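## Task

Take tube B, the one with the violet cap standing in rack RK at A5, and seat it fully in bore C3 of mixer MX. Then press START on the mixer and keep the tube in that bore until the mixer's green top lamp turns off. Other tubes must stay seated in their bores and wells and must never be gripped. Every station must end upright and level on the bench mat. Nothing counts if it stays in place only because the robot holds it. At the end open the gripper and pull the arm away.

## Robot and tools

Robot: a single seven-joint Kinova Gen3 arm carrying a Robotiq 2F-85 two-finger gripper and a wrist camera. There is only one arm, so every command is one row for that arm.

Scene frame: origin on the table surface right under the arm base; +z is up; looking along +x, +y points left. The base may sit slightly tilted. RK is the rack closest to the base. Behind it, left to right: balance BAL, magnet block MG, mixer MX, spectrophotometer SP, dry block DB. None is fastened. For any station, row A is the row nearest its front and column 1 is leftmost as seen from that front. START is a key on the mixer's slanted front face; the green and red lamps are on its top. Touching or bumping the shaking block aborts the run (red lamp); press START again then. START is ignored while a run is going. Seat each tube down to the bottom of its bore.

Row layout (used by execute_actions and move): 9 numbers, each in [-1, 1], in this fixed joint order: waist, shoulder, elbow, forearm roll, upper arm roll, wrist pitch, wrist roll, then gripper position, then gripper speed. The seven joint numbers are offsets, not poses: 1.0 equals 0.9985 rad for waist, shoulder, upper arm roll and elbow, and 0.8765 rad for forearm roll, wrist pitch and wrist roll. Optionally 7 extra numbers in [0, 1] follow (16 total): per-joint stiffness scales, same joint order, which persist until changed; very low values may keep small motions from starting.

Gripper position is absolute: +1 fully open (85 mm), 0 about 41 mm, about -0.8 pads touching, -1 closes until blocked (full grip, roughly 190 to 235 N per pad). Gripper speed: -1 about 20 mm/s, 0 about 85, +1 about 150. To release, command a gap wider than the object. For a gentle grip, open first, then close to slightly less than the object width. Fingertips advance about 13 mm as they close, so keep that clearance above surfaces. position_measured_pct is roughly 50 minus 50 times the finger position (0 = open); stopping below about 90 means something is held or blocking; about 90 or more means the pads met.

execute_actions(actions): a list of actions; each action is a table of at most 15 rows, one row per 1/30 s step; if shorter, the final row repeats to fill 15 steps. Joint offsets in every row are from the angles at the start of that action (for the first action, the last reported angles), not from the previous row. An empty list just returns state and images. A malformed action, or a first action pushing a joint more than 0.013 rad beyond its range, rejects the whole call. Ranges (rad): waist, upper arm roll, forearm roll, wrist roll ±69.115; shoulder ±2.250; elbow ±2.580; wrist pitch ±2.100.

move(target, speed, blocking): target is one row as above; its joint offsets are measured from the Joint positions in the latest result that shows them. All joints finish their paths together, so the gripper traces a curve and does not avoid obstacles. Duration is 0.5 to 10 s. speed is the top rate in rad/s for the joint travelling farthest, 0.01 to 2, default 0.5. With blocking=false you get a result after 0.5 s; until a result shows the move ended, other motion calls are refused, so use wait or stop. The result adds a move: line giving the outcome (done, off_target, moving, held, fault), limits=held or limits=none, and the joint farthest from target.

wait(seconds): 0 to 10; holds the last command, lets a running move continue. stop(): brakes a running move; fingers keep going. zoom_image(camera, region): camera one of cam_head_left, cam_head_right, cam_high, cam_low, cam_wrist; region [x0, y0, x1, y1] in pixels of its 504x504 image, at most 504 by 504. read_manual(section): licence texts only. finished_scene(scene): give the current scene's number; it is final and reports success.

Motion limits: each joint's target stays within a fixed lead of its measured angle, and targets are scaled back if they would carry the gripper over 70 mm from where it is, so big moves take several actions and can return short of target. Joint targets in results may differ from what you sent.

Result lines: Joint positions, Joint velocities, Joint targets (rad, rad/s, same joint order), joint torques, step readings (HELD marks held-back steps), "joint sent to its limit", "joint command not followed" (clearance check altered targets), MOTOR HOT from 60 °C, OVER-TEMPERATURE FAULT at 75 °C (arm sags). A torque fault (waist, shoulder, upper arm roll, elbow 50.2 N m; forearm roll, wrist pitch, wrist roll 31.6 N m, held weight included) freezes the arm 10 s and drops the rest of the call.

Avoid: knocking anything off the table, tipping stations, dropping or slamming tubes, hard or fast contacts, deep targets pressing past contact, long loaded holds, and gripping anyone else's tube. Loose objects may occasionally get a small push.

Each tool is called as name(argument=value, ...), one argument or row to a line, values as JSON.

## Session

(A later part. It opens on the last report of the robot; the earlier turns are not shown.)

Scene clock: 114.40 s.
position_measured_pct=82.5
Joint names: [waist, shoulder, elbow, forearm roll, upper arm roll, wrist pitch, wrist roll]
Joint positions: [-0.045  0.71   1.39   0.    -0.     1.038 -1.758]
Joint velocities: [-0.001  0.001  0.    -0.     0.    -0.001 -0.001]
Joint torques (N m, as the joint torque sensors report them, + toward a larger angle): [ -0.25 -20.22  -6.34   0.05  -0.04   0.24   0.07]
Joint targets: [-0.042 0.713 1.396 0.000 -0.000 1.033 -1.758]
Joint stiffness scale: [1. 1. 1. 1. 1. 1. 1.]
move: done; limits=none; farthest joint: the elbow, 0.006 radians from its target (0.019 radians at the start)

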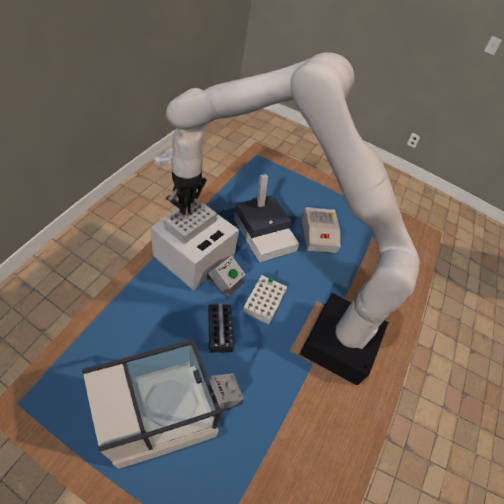

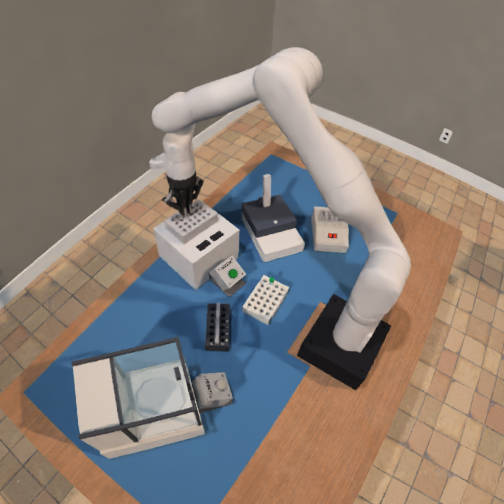

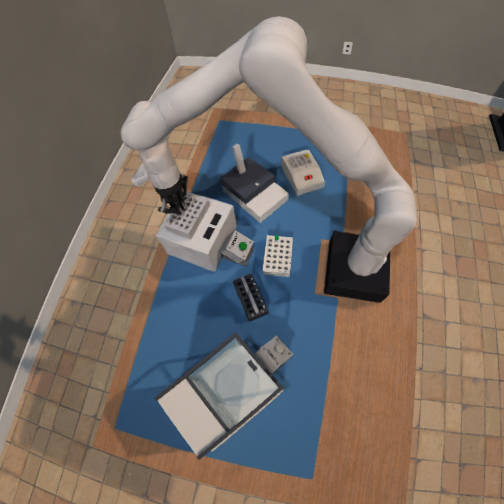

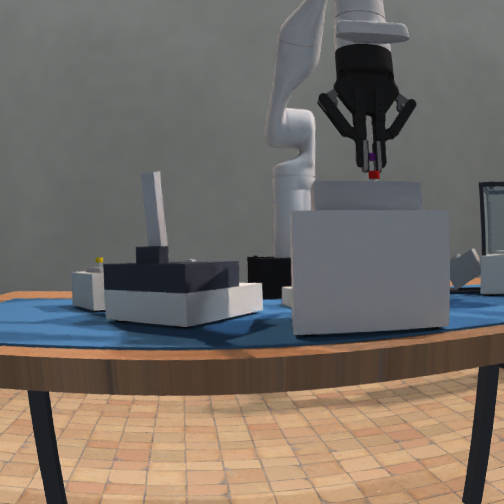

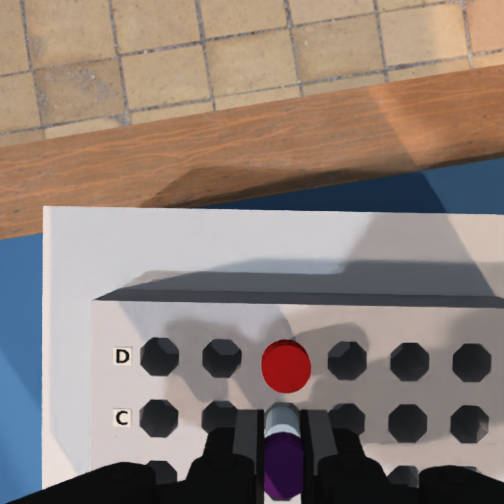

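move(
  target=[0,0.0175,0.025,0,0,-0.043,0,-0.78,0],
  speed=0.03,
)

zoom_image(
  camera="cam_low",
  region=[320,110,420,210],
)

Scene clock: 118.53 s.
position_measured_pct=82.5
Joint names: [waist, shoulder, elbow, forearm roll, upper arm roll, wrist pitch, wrist roll]
Joint positions: [-0.045  0.723  1.407  0.    -0.     1.005 -1.758]
Joint velocities: [-0.001  0.001 -0.001  0.     0.    -0.     0.   ]
Joint torques (N m, as the joint torque sensors report them, + toward a larger angle): [ -1.14 -20.36  -5.58  -0.26  -0.91   0.71   0.2 ]
Joint targets: [-0.045 0.727 1.415 0.000 -0.000 1.001 -1.758]
Joint stiffness scale: [1. 1. 1. 1. 1. 1. 1.]
move: done; limits=none; farthest joint: the elbow, 0.008 radians from its target (0.025 radians at the start)

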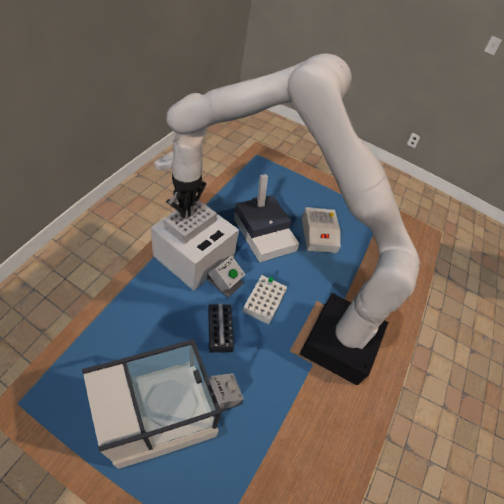

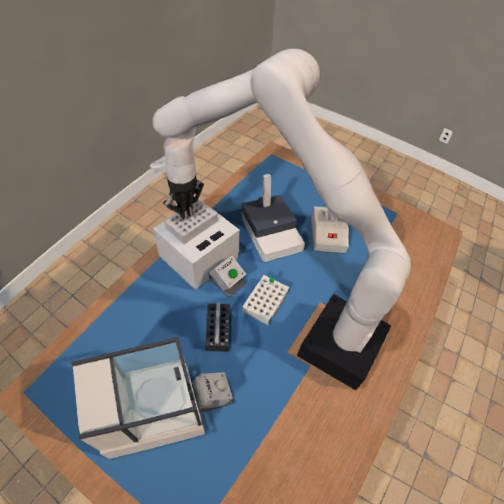

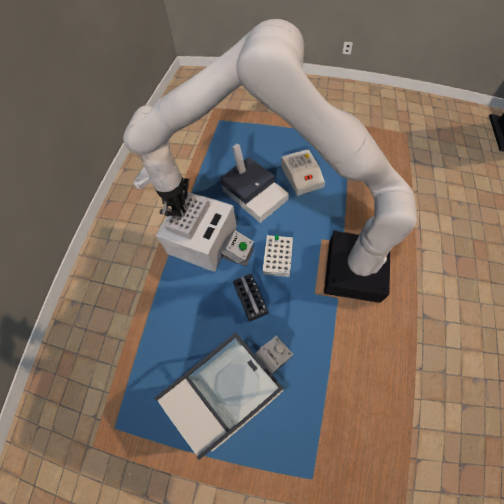

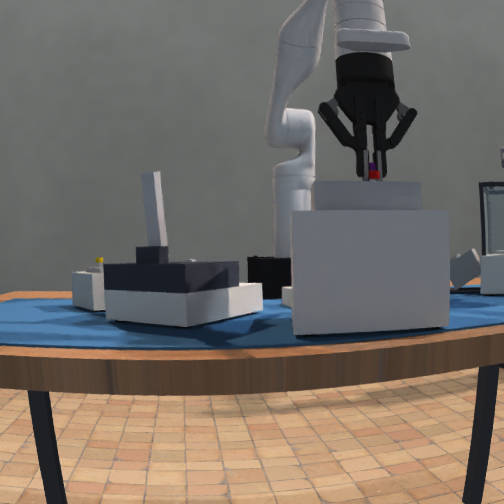

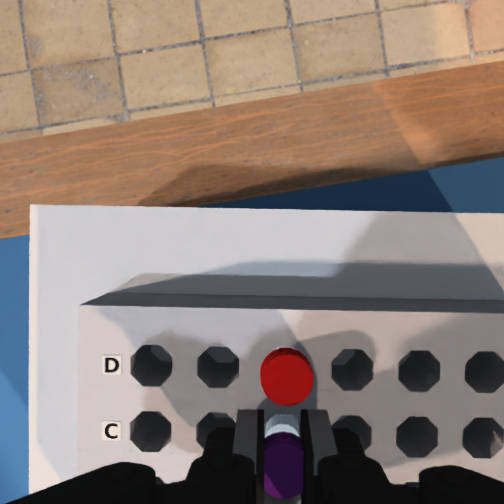

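Region (320, 110, 420, 210) of cam_low's 504x504 image, scaled by 5.040, with more detail than that image has.

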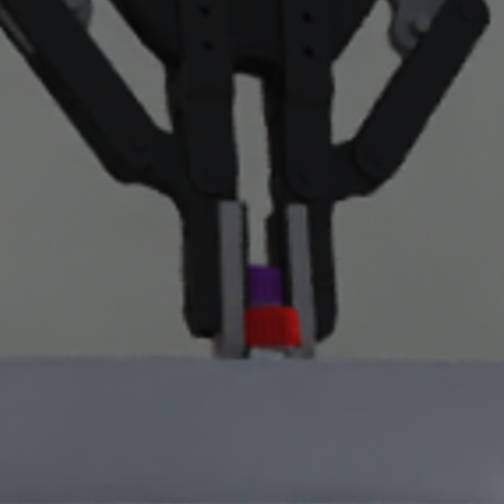

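move(
  target=[0,0,0,0,0,0,0,-0.4,-0.5],
)

move(
  target=[0,-0.039,-0.04,0,0,0.09,0,-0.4,0],
  speed=0.1,
)

zoom_image(
  camera="cam_low",
  region=[320,110,420,210],
)

Scene clock: 122.30 s.
position_measured_pct=69.8
Joint names: [waist, shoulder, elbow, forearm roll, upper arm roll, wrist pitch, wrist roll]
Joint positions: [-0.045  0.723  1.407  0.    -0.     1.005 -1.758]
Joint velocities: [-0.     0.     0.001  0.    -0.     0.001 -0.001]
Joint torques (N m, as the joint torque sensors report them, + toward a larger angle): [  0.09 -21.03  -6.8    0.29   0.28  -0.04   0.14]
Joint targets: [-0.045 0.723 1.407 0.000 -0.000 1.005 -1.758]
Joint stiffness scale: [1. 1. 1. 1. 1. 1. 1.]
move: done; limits=none; farthest joint: the waist, 0.000 radians from its target (0.000 radians at the start)

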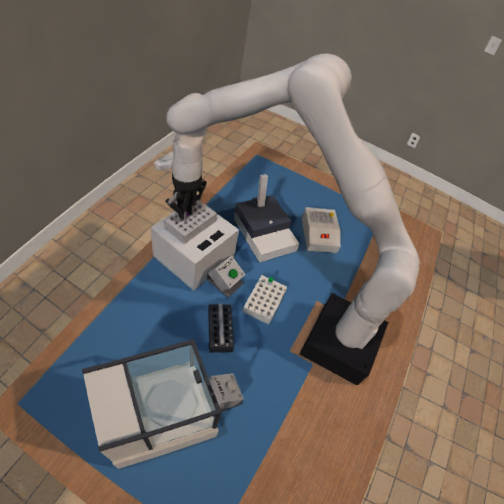

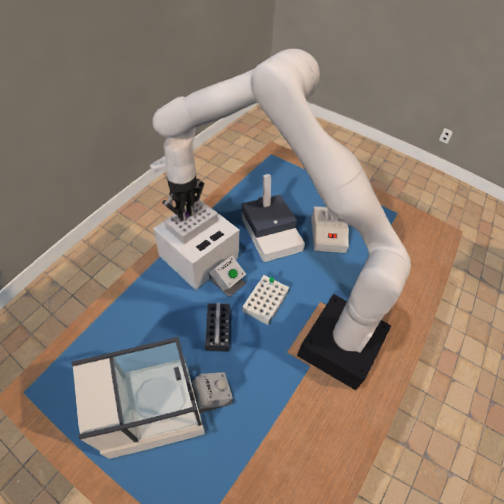

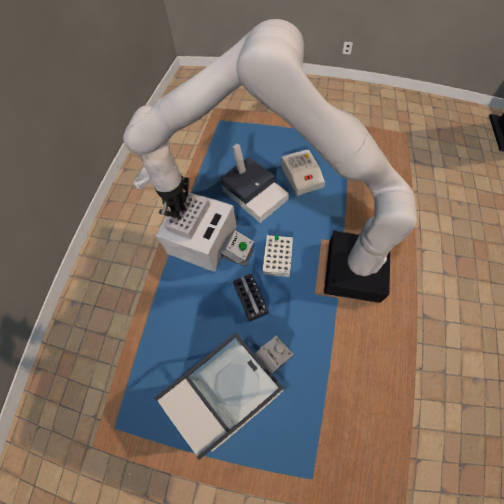

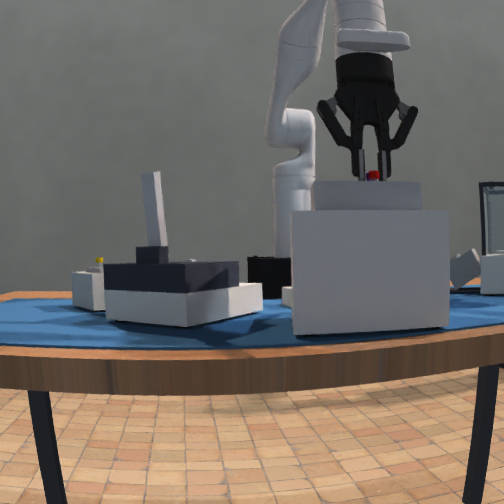

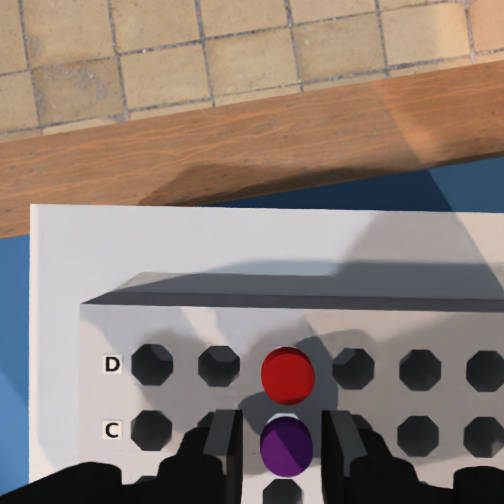

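Scene clock: 123.43 s.
position_measured_pct=69.8
Joint names: [waist, shoulder, elbow, forearm roll, upper arm roll, wrist pitch, wrist roll]
Joint positions: [-0.045  0.687  1.372  0.    -0.     1.077 -1.758]
Joint velocities: [-0.    -0.003 -0.    -0.    -0.001  0.001  0.   ]
Joint torques (N m, as the joint torque sensors report them, + toward a larger angle): [  0.13 -20.77  -7.16   0.31   0.16  -0.08   0.14]
Joint targets: [-0.045 0.684 1.367 0.000 -0.000 1.084 -1.758]
Joint stiffness scale: [1. 1. 1. 1. 1. 1. 1.]
move: done; limits=none; farthest joint: the wrist pitch, 0.007 radians from its target (0.079 radians at the start)

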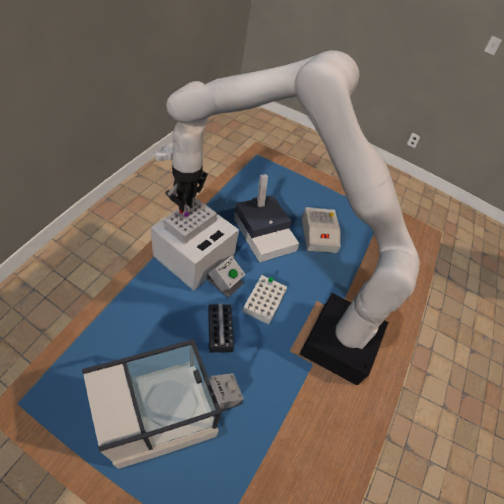

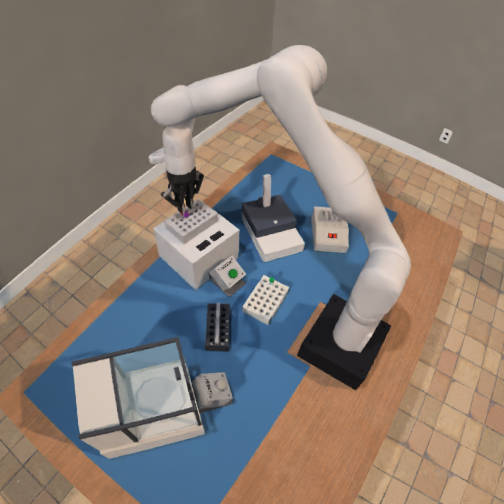

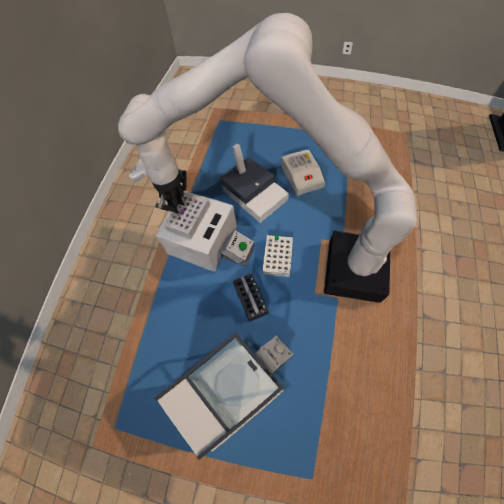

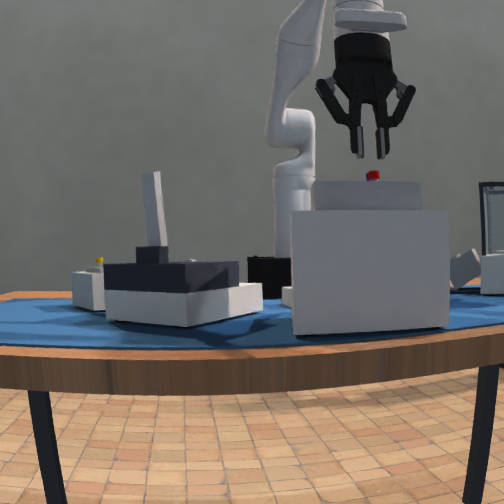

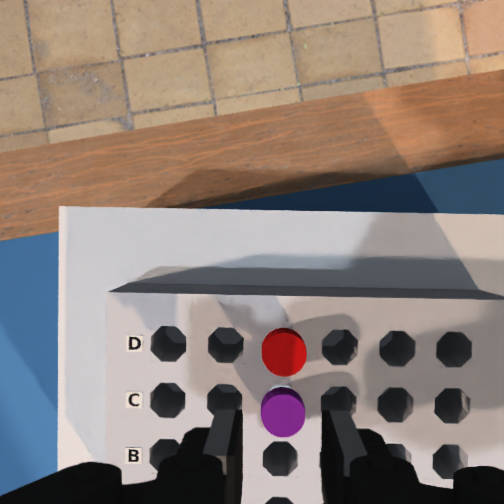

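Region (320, 110, 420, 210) of cam_low's 504x504 image, scaled by 5.040, with more detail than that image has.

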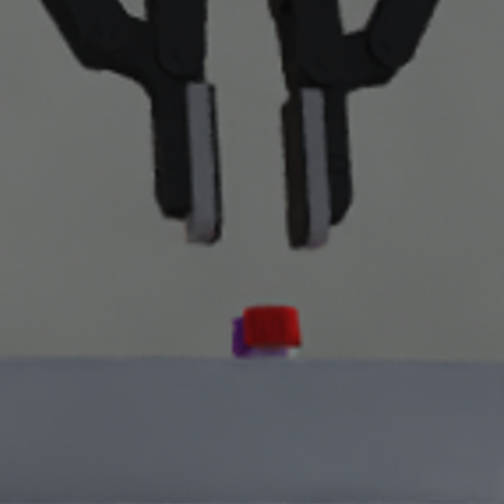

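move(
  target=[0,0.006,0.035,0,0,-0.045,0,-1,1],
  speed=0.06,
)

move(
  target=[0,0.021,0.02,0,0,-0.038,0,-1,1],
  speed=0.03,
)

zoom_image(
  camera="cam_low",
  region=[320,110,420,210],
)

Scene clock: 128.50 s.
position_measured_pct=91.7
Joint names: [waist, shoulder, elbow, forearm roll, upper arm roll, wrist pitch, wrist roll]
Joint positions: [-0.045  0.691  1.402  0.    -0.     1.044 -1.758]
Joint velocities: [-0.001  0.     0.001  0.001 -0.001  0.    -0.002]
Joint torques (N m, as the joint torque sensors report them, + toward a larger angle): [  0.02 -20.77  -6.94   0.17   0.37   0.06   0.05]
Joint targets: [-0.045 0.693 1.407 0.000 -0.000 1.037 -1.758]
Joint stiffness scale: [1. 1. 1. 1. 1. 1. 1.]
move: done; limits=none; farthest joint: the wrist pitch, 0.007 radians from its target (0.039 radians at the start)

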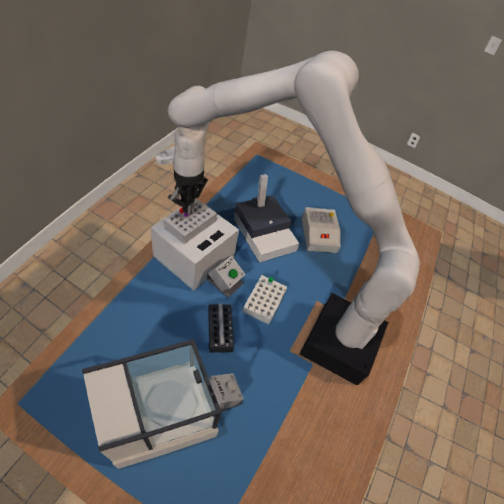

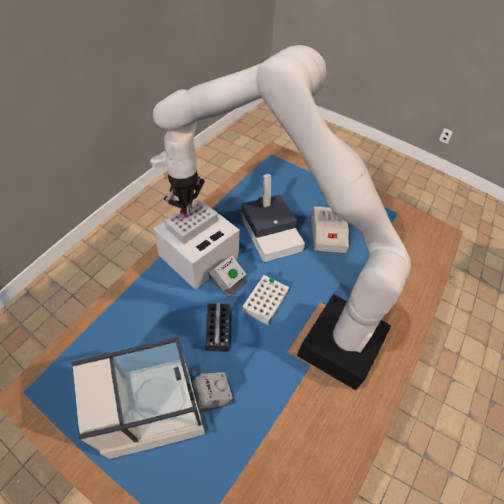

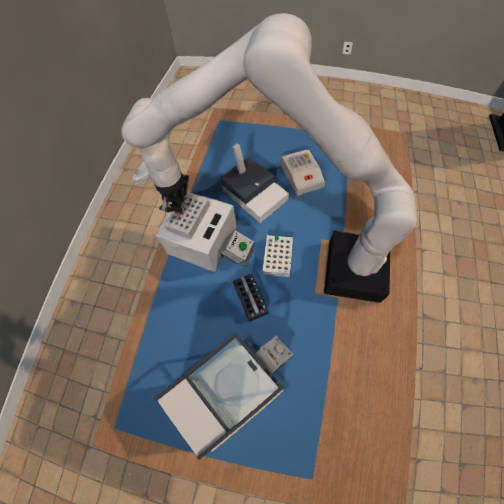

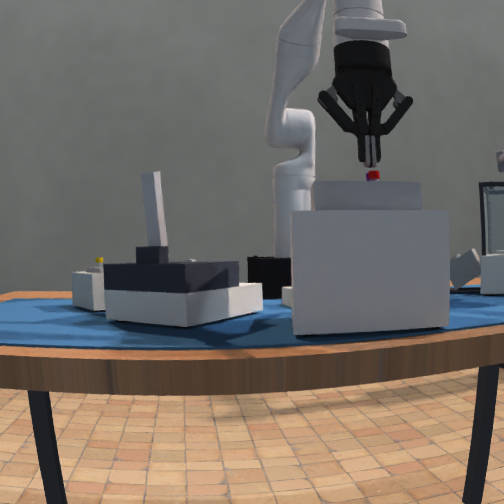

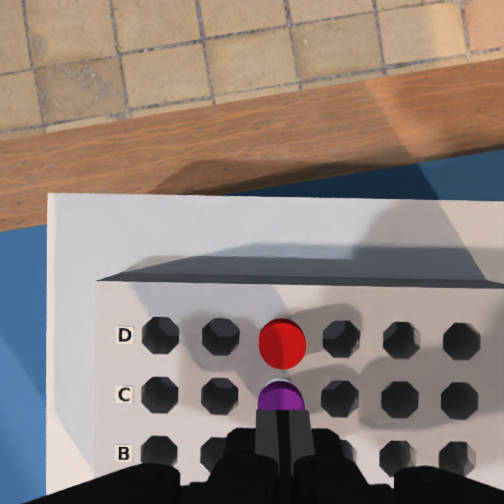

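Scene clock: 129.83 s.
position_measured_pct=91.7
Joint names: [waist, shoulder, elbow, forearm roll, upper arm roll, wrist pitch, wrist roll]
Joint positions: [-0.045  0.703  1.414  0.    -0.     1.02  -1.758]
Joint velocities: [ 0.     0.     0.001  0.     0.001 -0.     0.002]
Joint torques (N m, as the joint torque sensors report them, + toward a larger angle): [  0.06 -15.05  -4.77   0.38   0.23  -0.68   0.04]
Joint targets: [-0.045 0.711 1.422 0.000 -0.000 1.011 -1.758]
Joint stiffness scale: [1. 1. 1. 1. 1. 1. 1.]
move: done; limits=none; farthest joint: the wrist pitch, 0.010 radians from its target (0.034 radians at the start)

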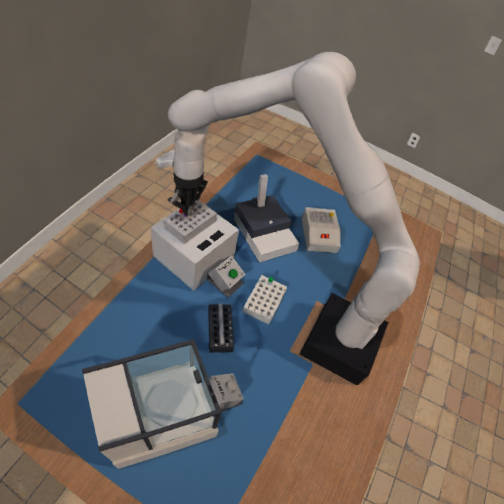

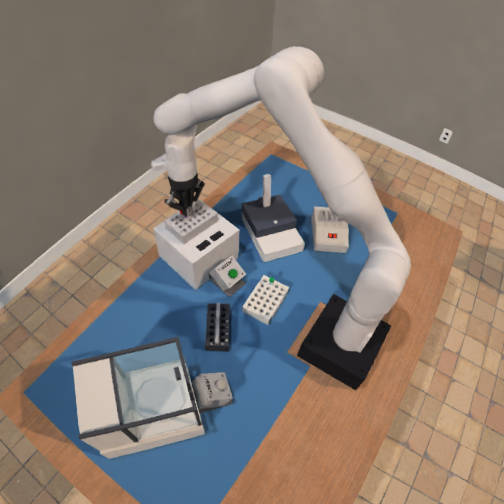

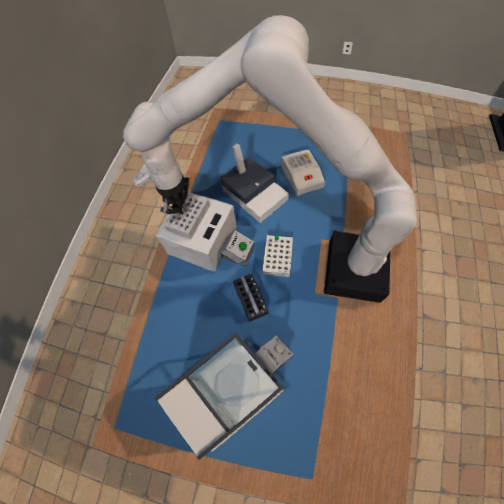

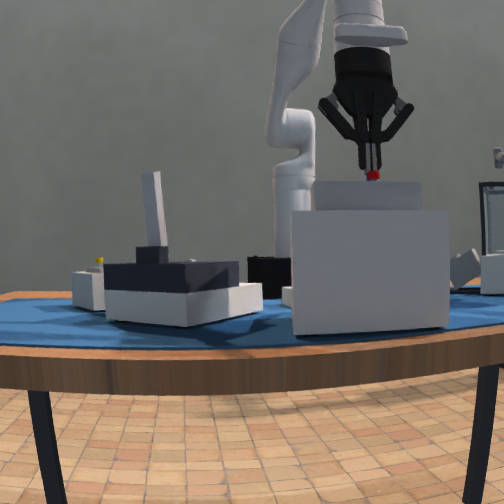

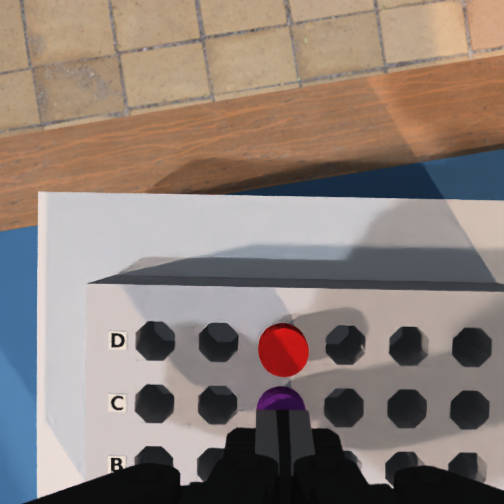

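Region (320, 110, 420, 210) of cam_low's 504x504 image, scaled by 5.040, with more detail than that image has.

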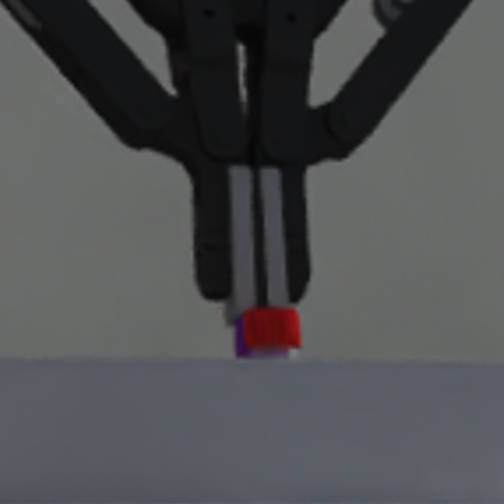

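move(
  target=[0,-0.06,-0.03,0,0,0.1,0,-1,1],
  speed=0.2,
)

move(
  target=[-0.082,-0.348,0.605,0,0,-0.29,0.2,-1,1],
  speed=0.6,
)

move(
  target=[0,0.164,0.112,0,0,-0.312,0,-1,1],
  speed=0.4,
)

Scene clock: 141.47 s.
position_measured_pct=91.7
Joint names: [waist, shoulder, elbow, forearm roll, upper arm roll, wrist pitch, wrist roll]
Joint positions: [-0.045  0.646  1.389  0.    -0.     1.101 -1.758]
Joint velocities: [-0.    -0.002  0.     0.    -0.001  0.001 -0.   ]
Joint torques (N m, as the joint torque sensors report them, + toward a larger angle): [  0.13 -20.19  -7.3    0.33   0.23   0.04   0.07]
Joint targets: [-0.045 0.643 1.384 0.000 -0.000 1.108 -1.758]
Joint stiffness scale: [1. 1. 1. 1. 1. 1. 1.]
move: done; limits=none; farthest joint: the wrist pitch, 0.007 radians from its target (0.087 radians at the start)

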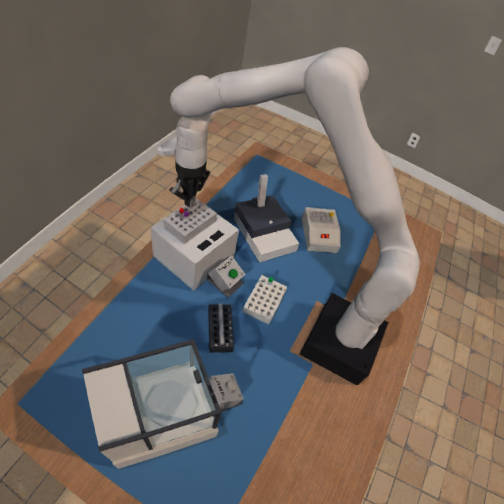

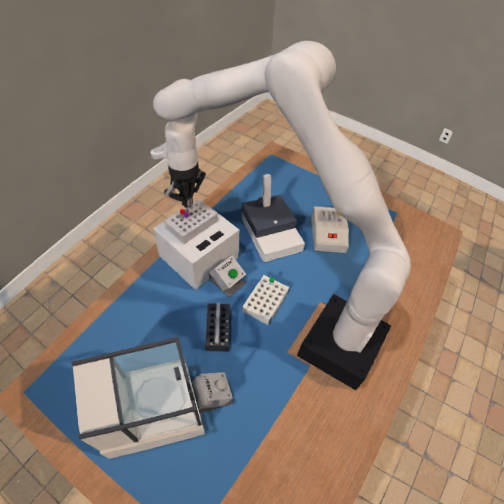

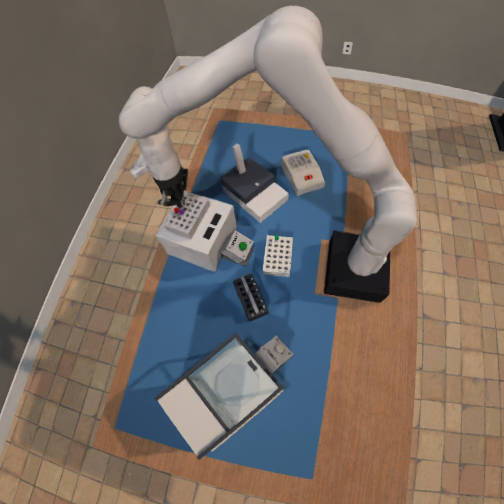

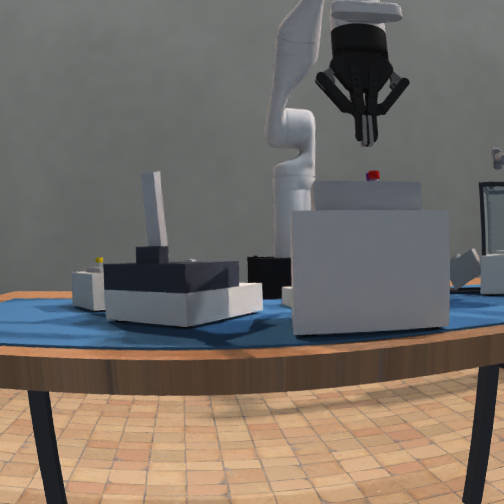

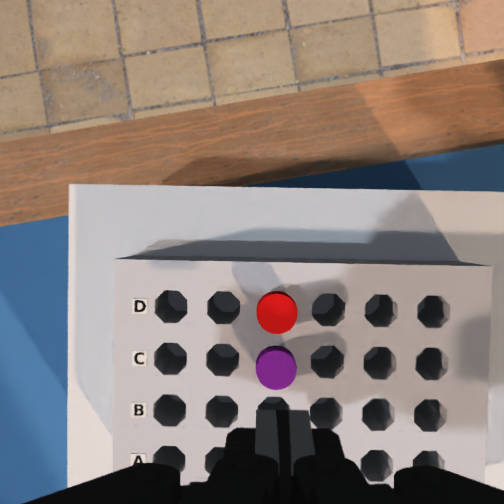

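Scene clock: 143.10 s.
position_measured_pct=91.7
Joint names: [waist, shoulder, elbow, forearm roll, upper arm roll, wrist pitch, wrist roll]
Joint positions: [-0.123  0.301  1.988  0.    -0.     0.854 -1.594]
Joint velocities: [-0.001 -0.002  0.    -0.     0.     0.001 -0.   ]
Joint torques (N m, as the joint torque sensors report them, + toward a larger angle): [ -0.38 -13.04  -6.03   0.18  -0.18  -0.04   0.08]
Joint targets: [-0.126 0.298 1.993 0.000 -0.000 0.847 -1.583]
Joint stiffness scale: [1. 1. 1. 1. 1. 1. 1.]
move: off_target; limits=none; farthest joint: the wrist roll, 0.011 radians from its target (0.176 radians at the start)

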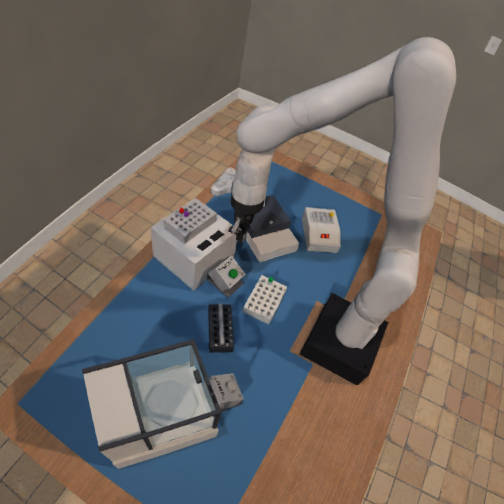

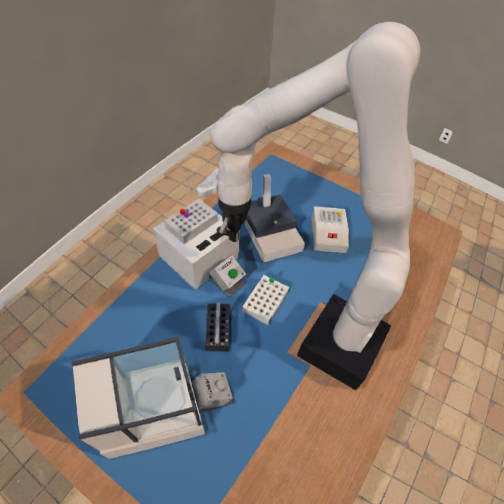

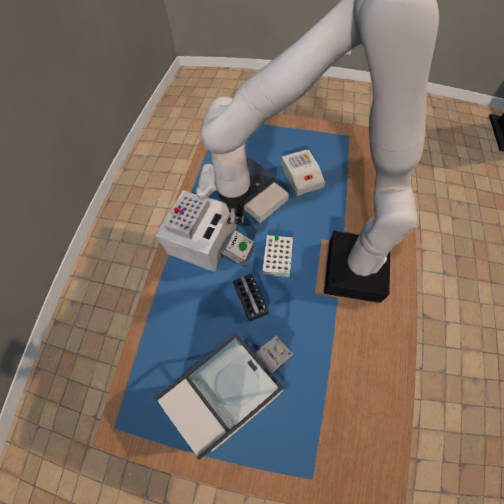

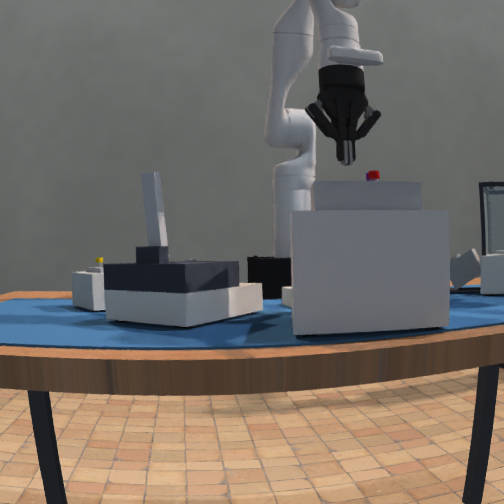

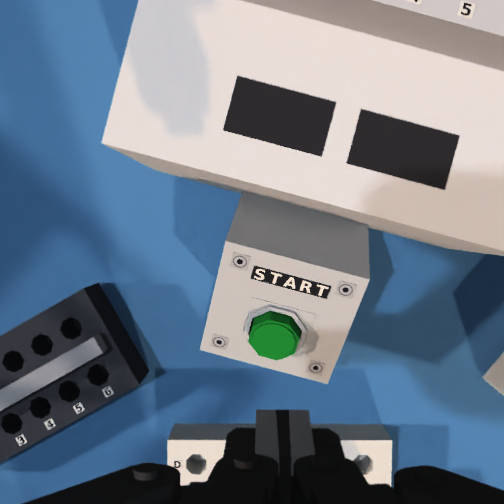

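Scene clock: 144.33 s.
position_measured_pct=91.7
Joint names: [waist, shoulder, elbow, forearm roll, upper arm roll, wrist pitch, wrist roll]
Joint positions: [-0.123  0.462  2.095  0.    -0.     0.587 -1.594]
Joint velocities: [ 0.002  0.003 -0.001 -0.    -0.     0.     0.001]
Joint torques (N m, as the joint torque sensors report them, + toward a larger angle): [ -0.06 -14.93  -4.2    0.2    0.04   0.01   0.18]
Joint targets: [-0.123 0.465 2.100 0.000 -0.000 0.580 -1.594]
Joint stiffness scale: [1. 1. 1. 1. 1. 1. 1.]
move: done; limits=none; farthest joint: the wrist pitch, 0.007 radians from its target (0.273 radians at the start)

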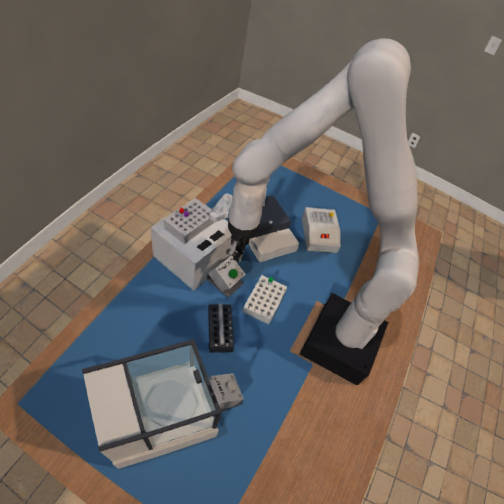

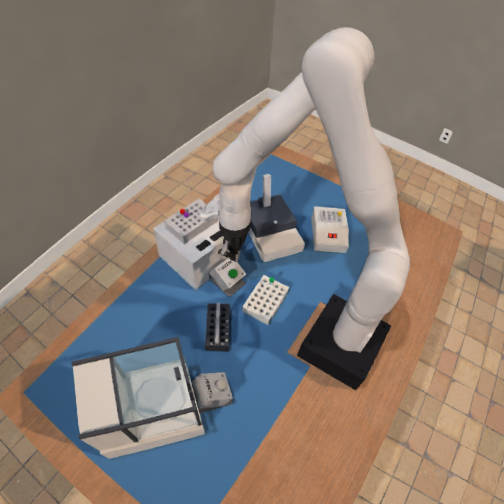

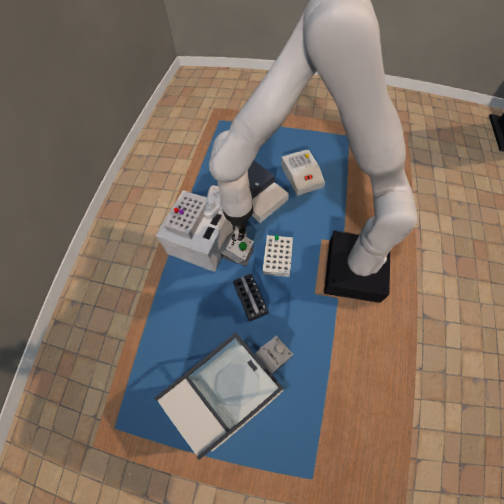

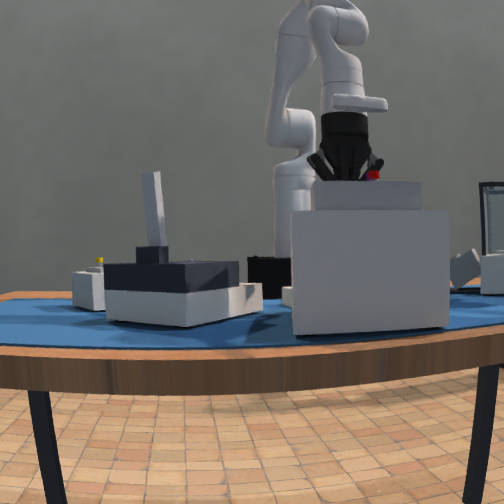

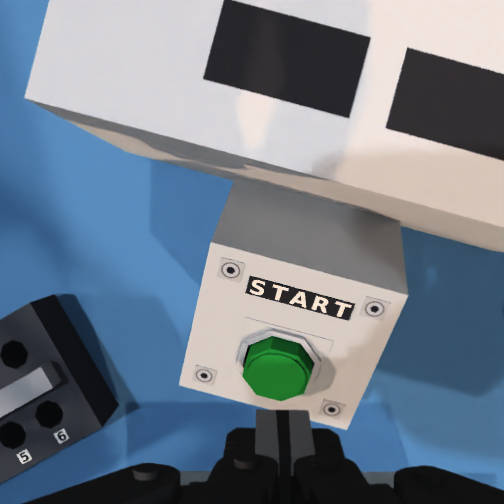

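move(
  target=[0,0.162,0.052,0,0,-0.246,0,-1,1],
  speed=0.15,
)

zoom_image(
  camera="cam_head_left",
  region=[180,210,280,310],
)

Scene clock: 149.50 s.
position_measured_pct=91.7
Joint names: [waist, shoulder, elbow, forearm roll, upper arm roll, wrist pitch, wrist roll]
Joint positions: [-0.123  0.621  2.142  0.    -0.     0.379 -1.594]
Joint velocities: [ 0.002 -0.    -0.002  0.001  0.    -0.001  0.001]
Joint torques (N m, as the joint torque sensors report them, + toward a larger angle): [  0.05 -15.37  -2.62   0.2    0.08  -0.02   0.14]
Joint targets: [-0.123 0.624 2.147 0.000 -0.000 0.372 -1.594]
Joint stiffness scale: [1. 1. 1. 1. 1. 1. 1.]
move: done; limits=none; farthest joint: the wrist pitch, 0.007 radians from its target (0.216 radians at the start)

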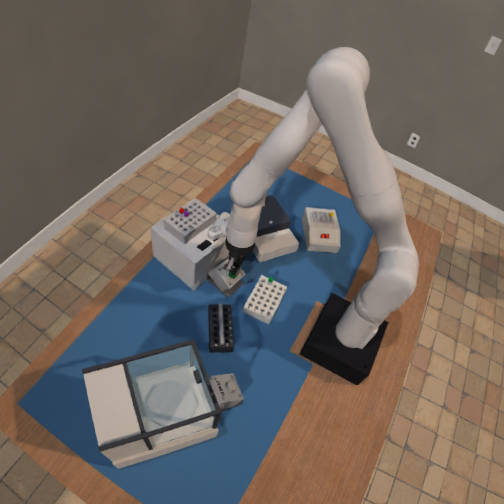

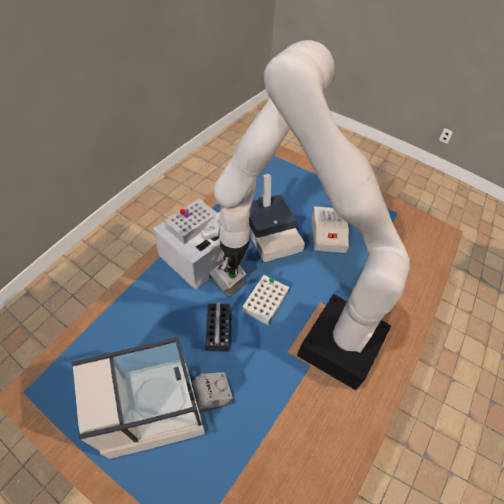

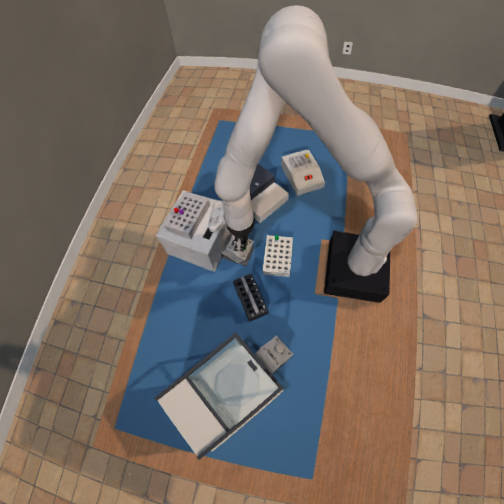

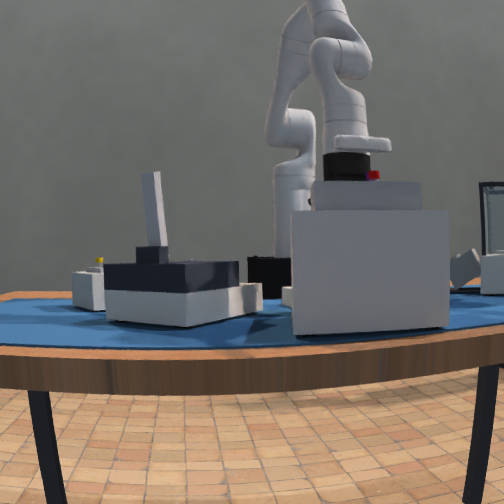

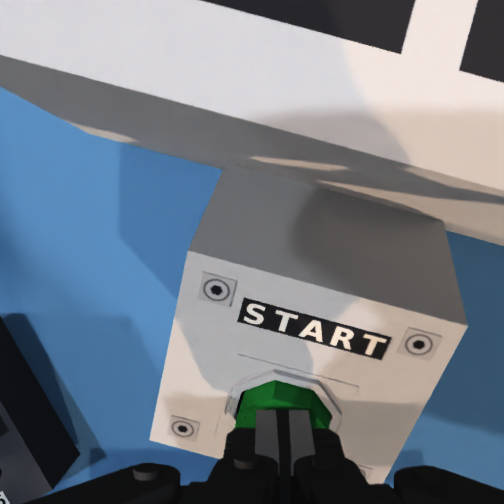

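Region (180, 210, 280, 310) of cam_head_left's 504x504 image, scaled by 5.040, with more detail than that image has.

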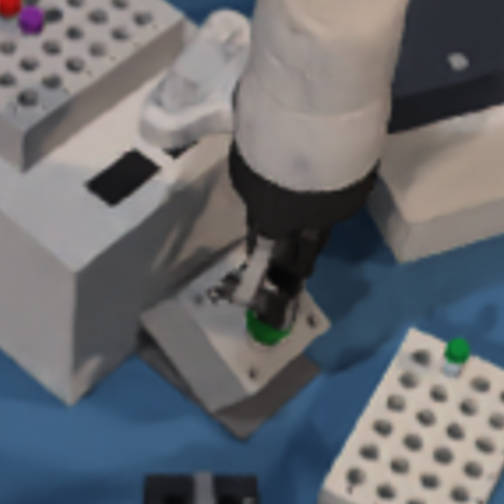

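move(
  target=[0,0.055,0.015,0,0,-0.079,0,-1,1],
  speed=0.04,
)

Scene clock: 152.63 s.
position_measured_pct=91.7
Joint names: [waist, shoulder, elbow, forearm roll, upper arm roll, wrist pitch, wrist roll]
Joint positions: [-0.123  0.647  2.155  0.    -0.001  0.333 -1.594]
Joint velocities: [-0.001 -0.    -0.001 -0.001 -0.    -0.001 -0.002]
Joint torques (N m, as the joint torque sensors report them, + toward a larger angle): [ 1.32  5.31 -3.96  0.68  1.38 -4.14  0.16]
Joint targets: [-0.123 0.676 2.157 0.000 -0.000 0.309 -1.594]
Joint stiffness scale: [1. 1. 1. 1. 1. 1. 1.]
move: off_target; limits=none; farthest joint: the shoulder, 0.029 radians from its target (0.055 radians at the start)

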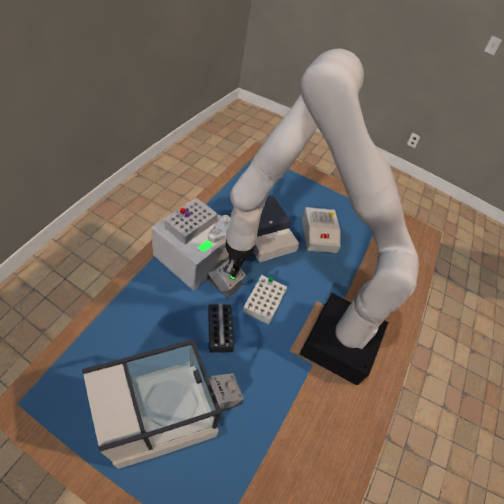

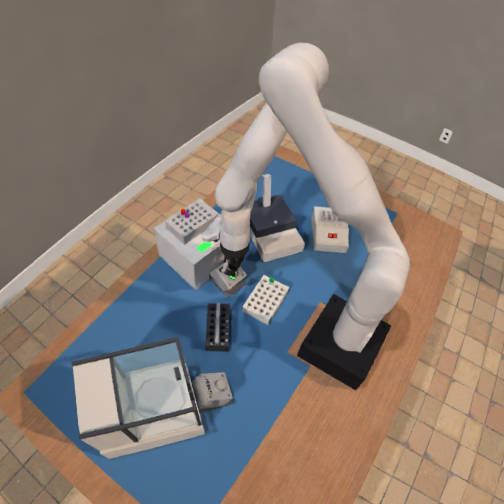

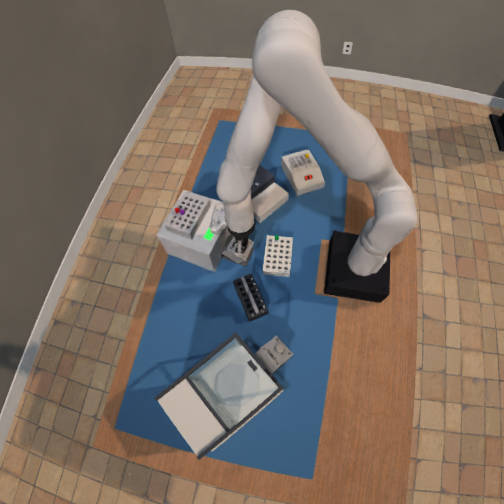

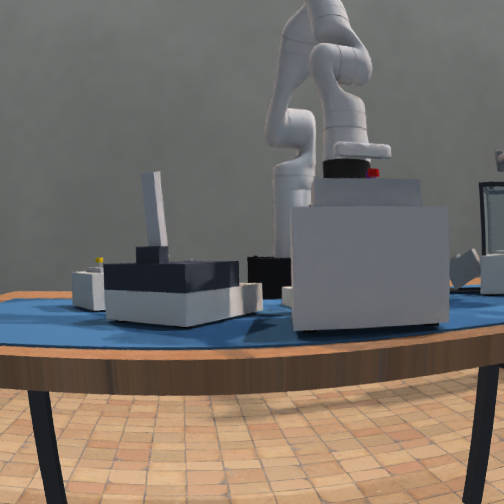

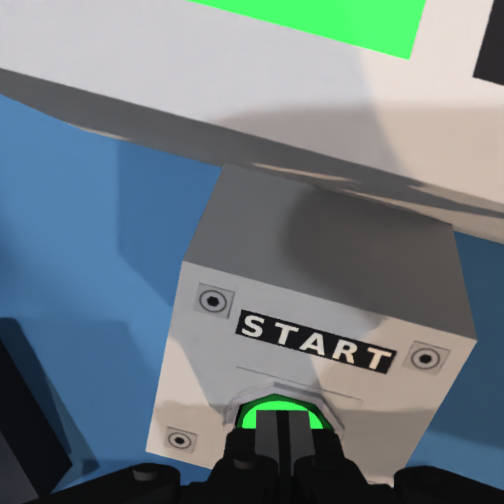

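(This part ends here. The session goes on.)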